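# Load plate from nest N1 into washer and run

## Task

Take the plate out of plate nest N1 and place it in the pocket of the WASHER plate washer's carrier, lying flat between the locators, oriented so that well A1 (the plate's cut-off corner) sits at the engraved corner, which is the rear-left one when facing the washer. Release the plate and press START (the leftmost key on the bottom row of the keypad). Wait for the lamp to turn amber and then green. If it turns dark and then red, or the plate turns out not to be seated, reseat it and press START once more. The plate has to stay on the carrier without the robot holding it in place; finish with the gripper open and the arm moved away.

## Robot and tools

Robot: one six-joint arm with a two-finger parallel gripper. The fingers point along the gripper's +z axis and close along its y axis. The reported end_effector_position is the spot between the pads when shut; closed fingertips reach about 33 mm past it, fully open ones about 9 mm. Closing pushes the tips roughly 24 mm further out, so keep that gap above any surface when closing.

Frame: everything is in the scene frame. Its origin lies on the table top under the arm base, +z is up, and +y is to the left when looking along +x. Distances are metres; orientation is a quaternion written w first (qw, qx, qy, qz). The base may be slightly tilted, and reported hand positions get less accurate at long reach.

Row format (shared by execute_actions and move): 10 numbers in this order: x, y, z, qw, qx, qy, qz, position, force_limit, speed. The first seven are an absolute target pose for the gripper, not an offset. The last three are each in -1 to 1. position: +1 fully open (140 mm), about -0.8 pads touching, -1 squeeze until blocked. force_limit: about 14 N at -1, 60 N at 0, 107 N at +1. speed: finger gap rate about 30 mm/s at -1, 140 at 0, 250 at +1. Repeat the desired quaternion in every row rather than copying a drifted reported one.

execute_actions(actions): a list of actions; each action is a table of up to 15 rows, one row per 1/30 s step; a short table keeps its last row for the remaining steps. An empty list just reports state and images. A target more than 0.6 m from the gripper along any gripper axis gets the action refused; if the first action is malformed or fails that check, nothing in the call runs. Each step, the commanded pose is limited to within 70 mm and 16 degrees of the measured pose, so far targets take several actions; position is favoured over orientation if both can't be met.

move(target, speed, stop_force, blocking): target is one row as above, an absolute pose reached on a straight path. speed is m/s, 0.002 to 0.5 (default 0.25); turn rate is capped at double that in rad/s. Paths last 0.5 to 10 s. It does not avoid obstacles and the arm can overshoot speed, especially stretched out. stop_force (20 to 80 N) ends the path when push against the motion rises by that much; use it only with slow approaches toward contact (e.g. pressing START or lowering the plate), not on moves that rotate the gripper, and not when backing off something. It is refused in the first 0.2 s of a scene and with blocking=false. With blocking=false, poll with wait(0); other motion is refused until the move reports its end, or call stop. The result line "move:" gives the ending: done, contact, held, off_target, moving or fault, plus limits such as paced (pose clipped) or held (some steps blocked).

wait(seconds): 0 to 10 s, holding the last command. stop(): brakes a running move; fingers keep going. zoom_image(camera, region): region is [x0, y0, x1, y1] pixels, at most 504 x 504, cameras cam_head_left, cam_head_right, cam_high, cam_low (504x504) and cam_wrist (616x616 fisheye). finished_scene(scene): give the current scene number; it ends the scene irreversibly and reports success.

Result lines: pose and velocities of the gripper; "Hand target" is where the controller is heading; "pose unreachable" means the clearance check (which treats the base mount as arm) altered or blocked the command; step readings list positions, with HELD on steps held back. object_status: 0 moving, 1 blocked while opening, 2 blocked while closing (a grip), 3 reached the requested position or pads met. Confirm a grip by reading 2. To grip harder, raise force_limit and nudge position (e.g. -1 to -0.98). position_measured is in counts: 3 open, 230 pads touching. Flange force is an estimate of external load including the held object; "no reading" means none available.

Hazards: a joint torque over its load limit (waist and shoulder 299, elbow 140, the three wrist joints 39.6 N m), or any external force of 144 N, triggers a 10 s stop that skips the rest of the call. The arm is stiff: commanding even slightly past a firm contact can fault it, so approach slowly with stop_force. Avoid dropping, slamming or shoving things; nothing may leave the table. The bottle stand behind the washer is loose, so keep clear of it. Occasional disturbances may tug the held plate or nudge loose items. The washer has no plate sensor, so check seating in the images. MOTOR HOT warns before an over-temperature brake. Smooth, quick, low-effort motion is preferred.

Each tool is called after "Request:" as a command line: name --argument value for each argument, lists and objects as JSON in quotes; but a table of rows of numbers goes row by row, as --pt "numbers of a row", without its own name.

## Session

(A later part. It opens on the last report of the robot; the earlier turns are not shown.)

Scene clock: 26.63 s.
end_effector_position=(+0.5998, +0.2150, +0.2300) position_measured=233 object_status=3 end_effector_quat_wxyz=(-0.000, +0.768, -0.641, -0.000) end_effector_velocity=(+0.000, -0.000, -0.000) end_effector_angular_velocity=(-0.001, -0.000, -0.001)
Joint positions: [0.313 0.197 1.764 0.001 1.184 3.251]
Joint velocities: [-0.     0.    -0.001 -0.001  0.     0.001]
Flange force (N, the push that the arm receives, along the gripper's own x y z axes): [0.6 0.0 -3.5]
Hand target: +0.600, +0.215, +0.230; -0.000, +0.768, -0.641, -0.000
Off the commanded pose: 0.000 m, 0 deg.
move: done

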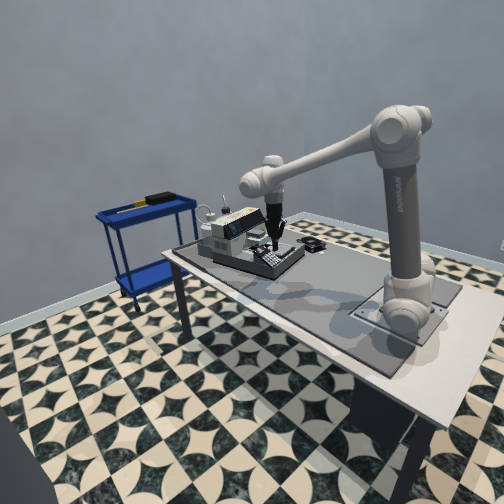

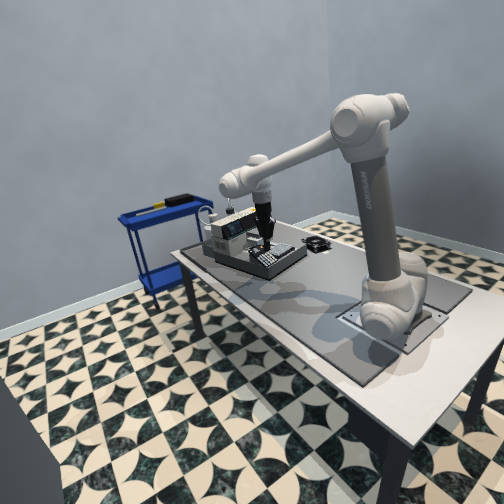

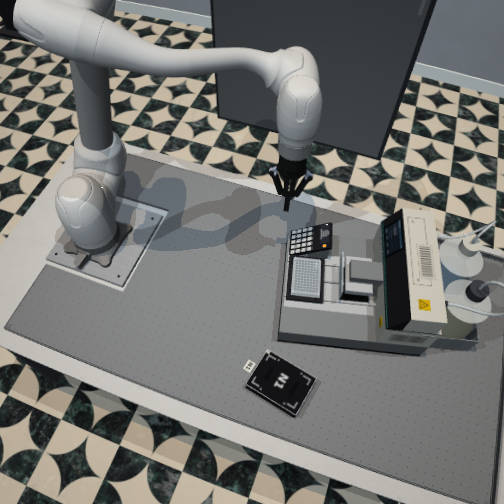

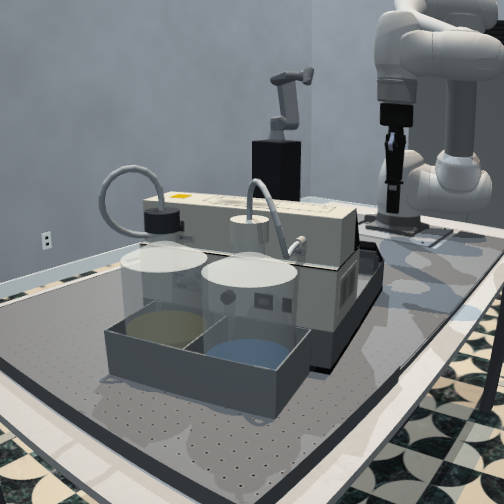

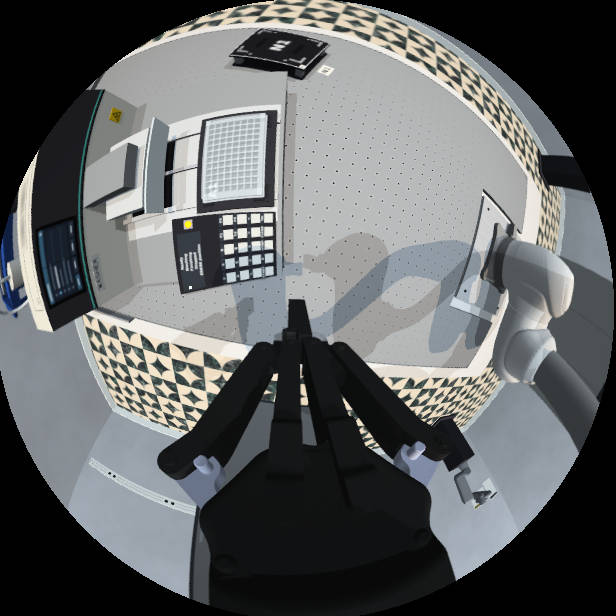

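Request:
wait --seconds 10

Request:
wait --seconds 10

Request:
wait --seconds 10

Request:
zoom_image --camera "cam_high" --region '[270,210,390,320]'

Request:
zoom_image --camera "cam_wrist" --region '[160,95,300,240]'

Scene clock: 36.83 s.
end_effector_position=(+0.5998, +0.2150, +0.2300) position_measured=233 object_status=3 end_effector_quat_wxyz=(-0.000, +0.768, -0.641, -0.000) end_effector_velocity=(-0.000, +0.000, +0.000) end_effector_angular_velocity=(+0.000, +0.000, -0.000)
Joint positions: [0.313 0.197 1.764 0.001 1.184 3.251]
Joint velocities: [ 0.    -0.    -0.     0.     0.     0.001]
Flange force (N, the push that the arm receives, along the gripper's own x y z axes): [1.6 -0.9 -3.8]
Hand target: +0.600, +0.215, +0.230; -0.000, +0.768, -0.641, -0.000
Off the commanded pose: 0.000 m, 0 deg.
wait: 10.00 s; at rest from the start

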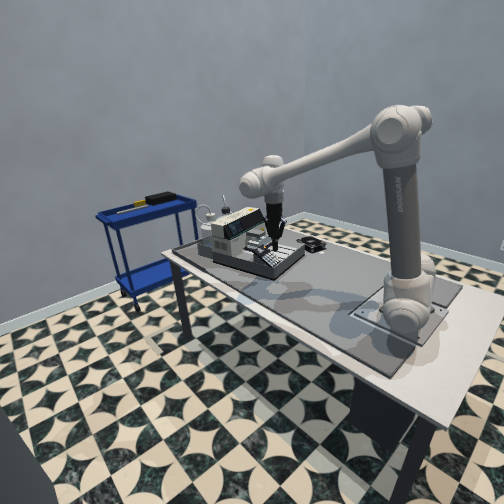

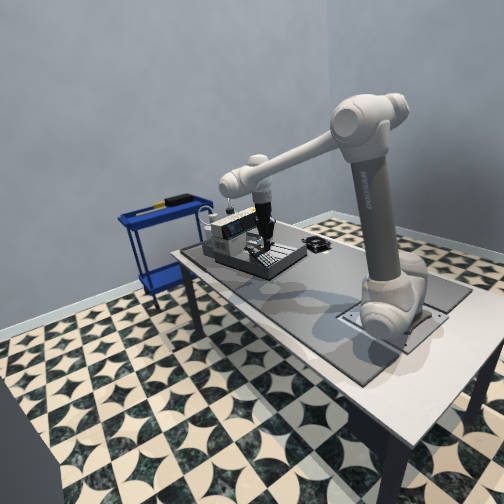

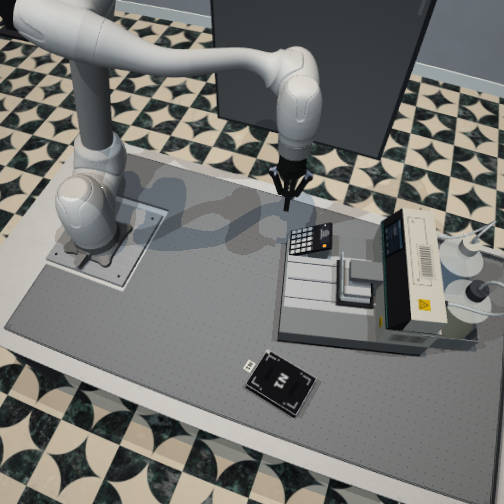

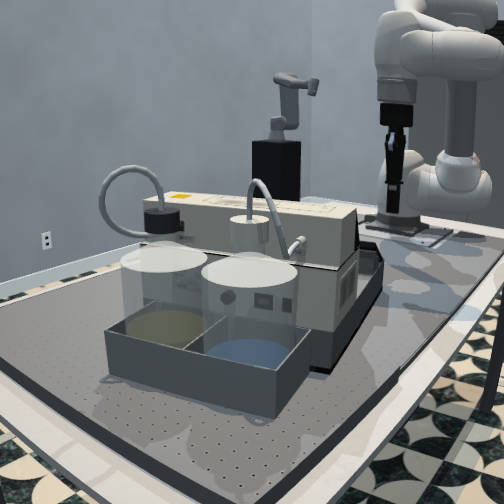

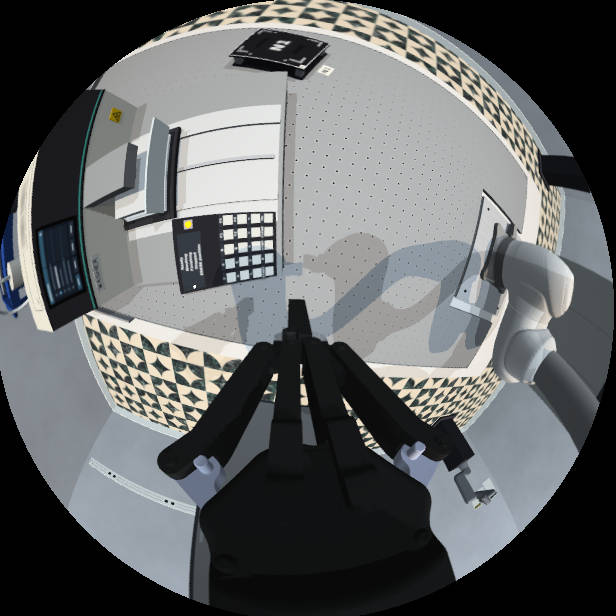

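Scene clock: 46.83 s.
end_effector_position=(+0.5998, +0.2150, +0.2300) position_measured=233 object_status=3 end_effector_quat_wxyz=(-0.000, +0.768, -0.641, -0.000) end_effector_velocity=(-0.001, +0.001, -0.000) end_effector_angular_velocity=(+0.001, +0.001, +0.001)
Joint positions: [0.313 0.197 1.764 0.001 1.184 3.251]
Joint velocities: [ 0.002  0.    -0.     0.001  0.001  0.   ]
Flange force (N, the push that the arm receives, along the gripper's own x y z axes): [1.8 1.6 -2.9]
Hand target: +0.600, +0.215, +0.230; -0.000, +0.768, -0.641, -0.000
Off the commanded pose: 0.000 m, 0 deg.
wait: 10.00 s; at rest by 0.17 s

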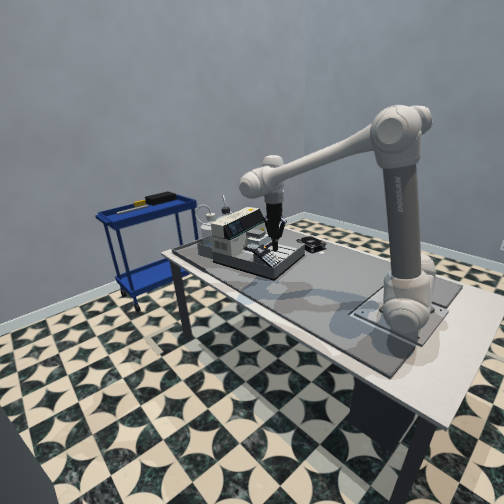

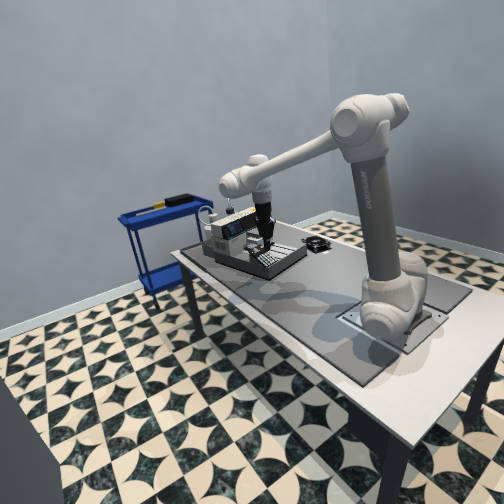

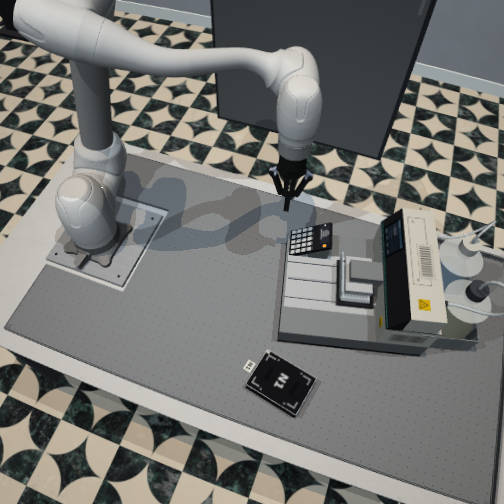

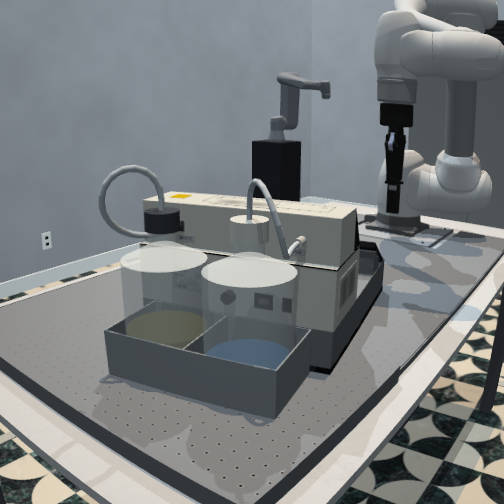

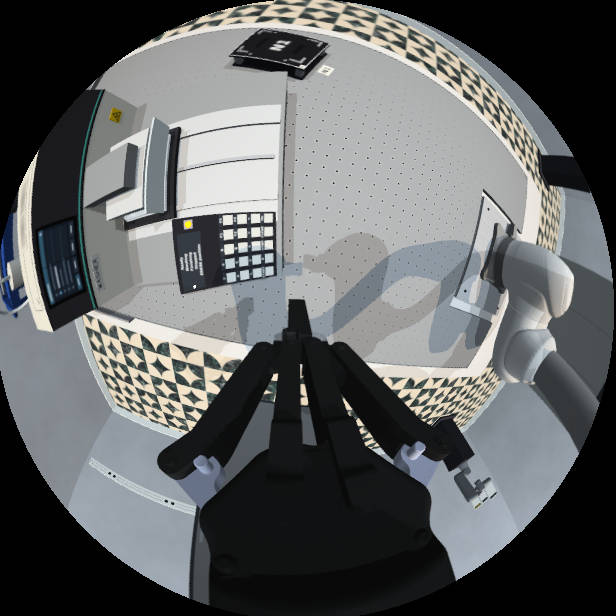

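Scene clock: 56.83 s.
end_effector_position=(+0.5998, +0.2150, +0.2300) position_measured=233 object_status=3 end_effector_quat_wxyz=(-0.000, +0.768, -0.641, -0.000) end_effector_velocity=(-0.000, +0.001, +0.000) end_effector_angular_velocity=(+0.000, -0.001, +0.001)
Joint positions: [0.313 0.197 1.764 0.001 1.184 3.251]
Joint velocities: [ 0.001 -0.001  0.     0.     0.     0.   ]
Flange force (N, the push that the arm receives, along the gripper's own x y z axes): [0.5 1.0 -4.1]
Hand target: +0.600, +0.215, +0.230; -0.000, +0.768, -0.641, -0.000
Off the commanded pose: 0.000 m, 0 deg.
wait: 10.00 s; at rest by 0.17 s

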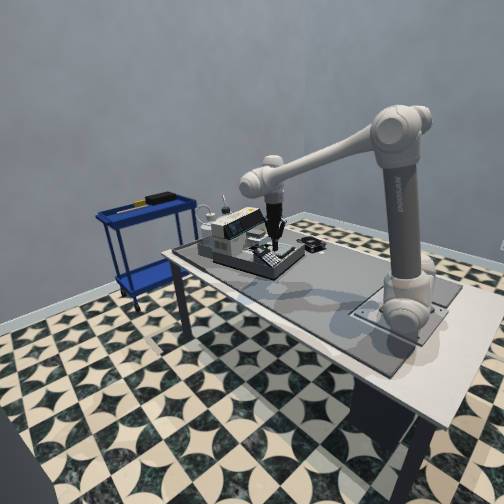

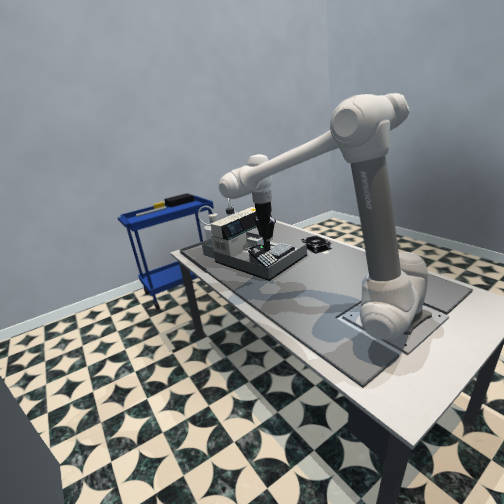

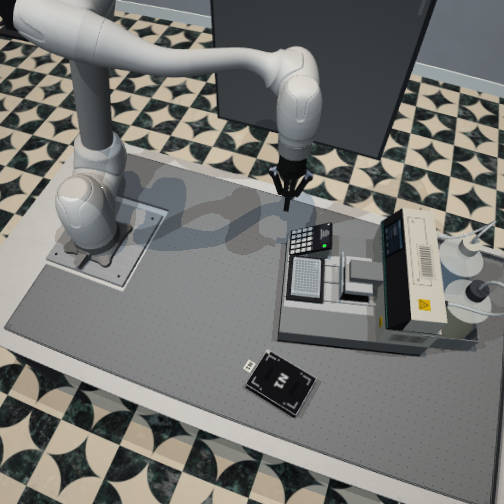

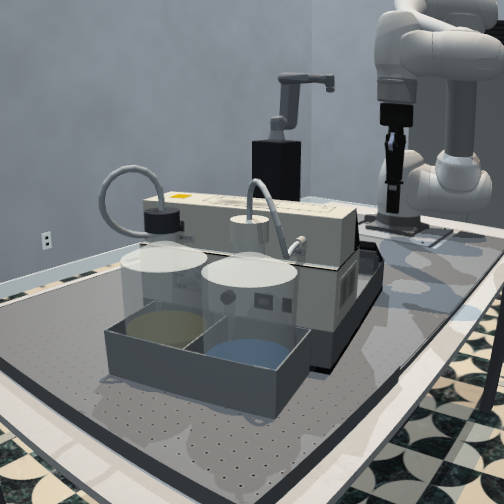

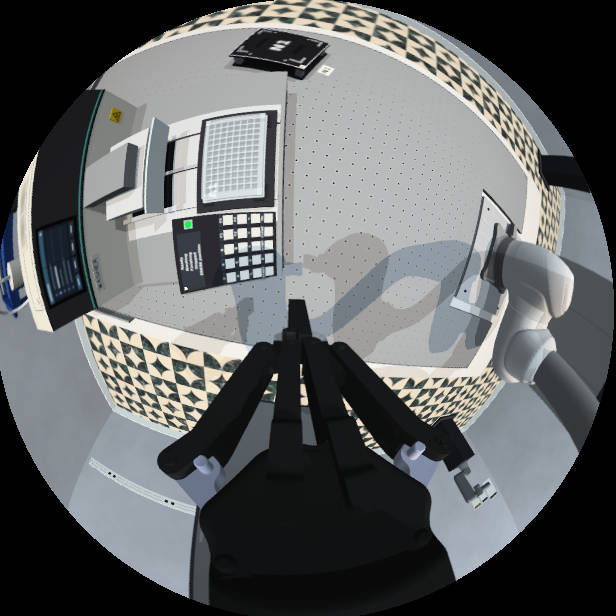

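Region (270, 210, 390, 320) of cam_high's 504x504 image, scaled by 4.200, with more detail than that image has; it fills the top 462 rows of this view, and the rest is white.

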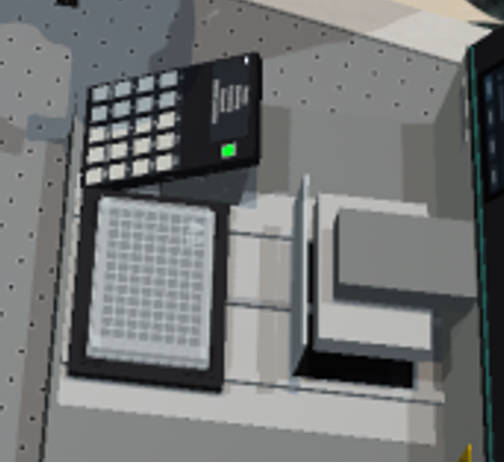

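Region (160, 95, 300, 240) of cam_wrist's 616x616 image, scaled by 3.476, with more detail than that image has; it fills the left 487 columns of this view, and the rest is white.

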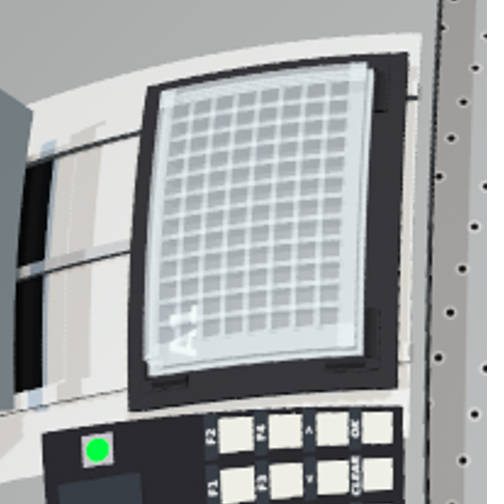

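Request:
finished_scene --scene 2

The scene is finished: the task was done.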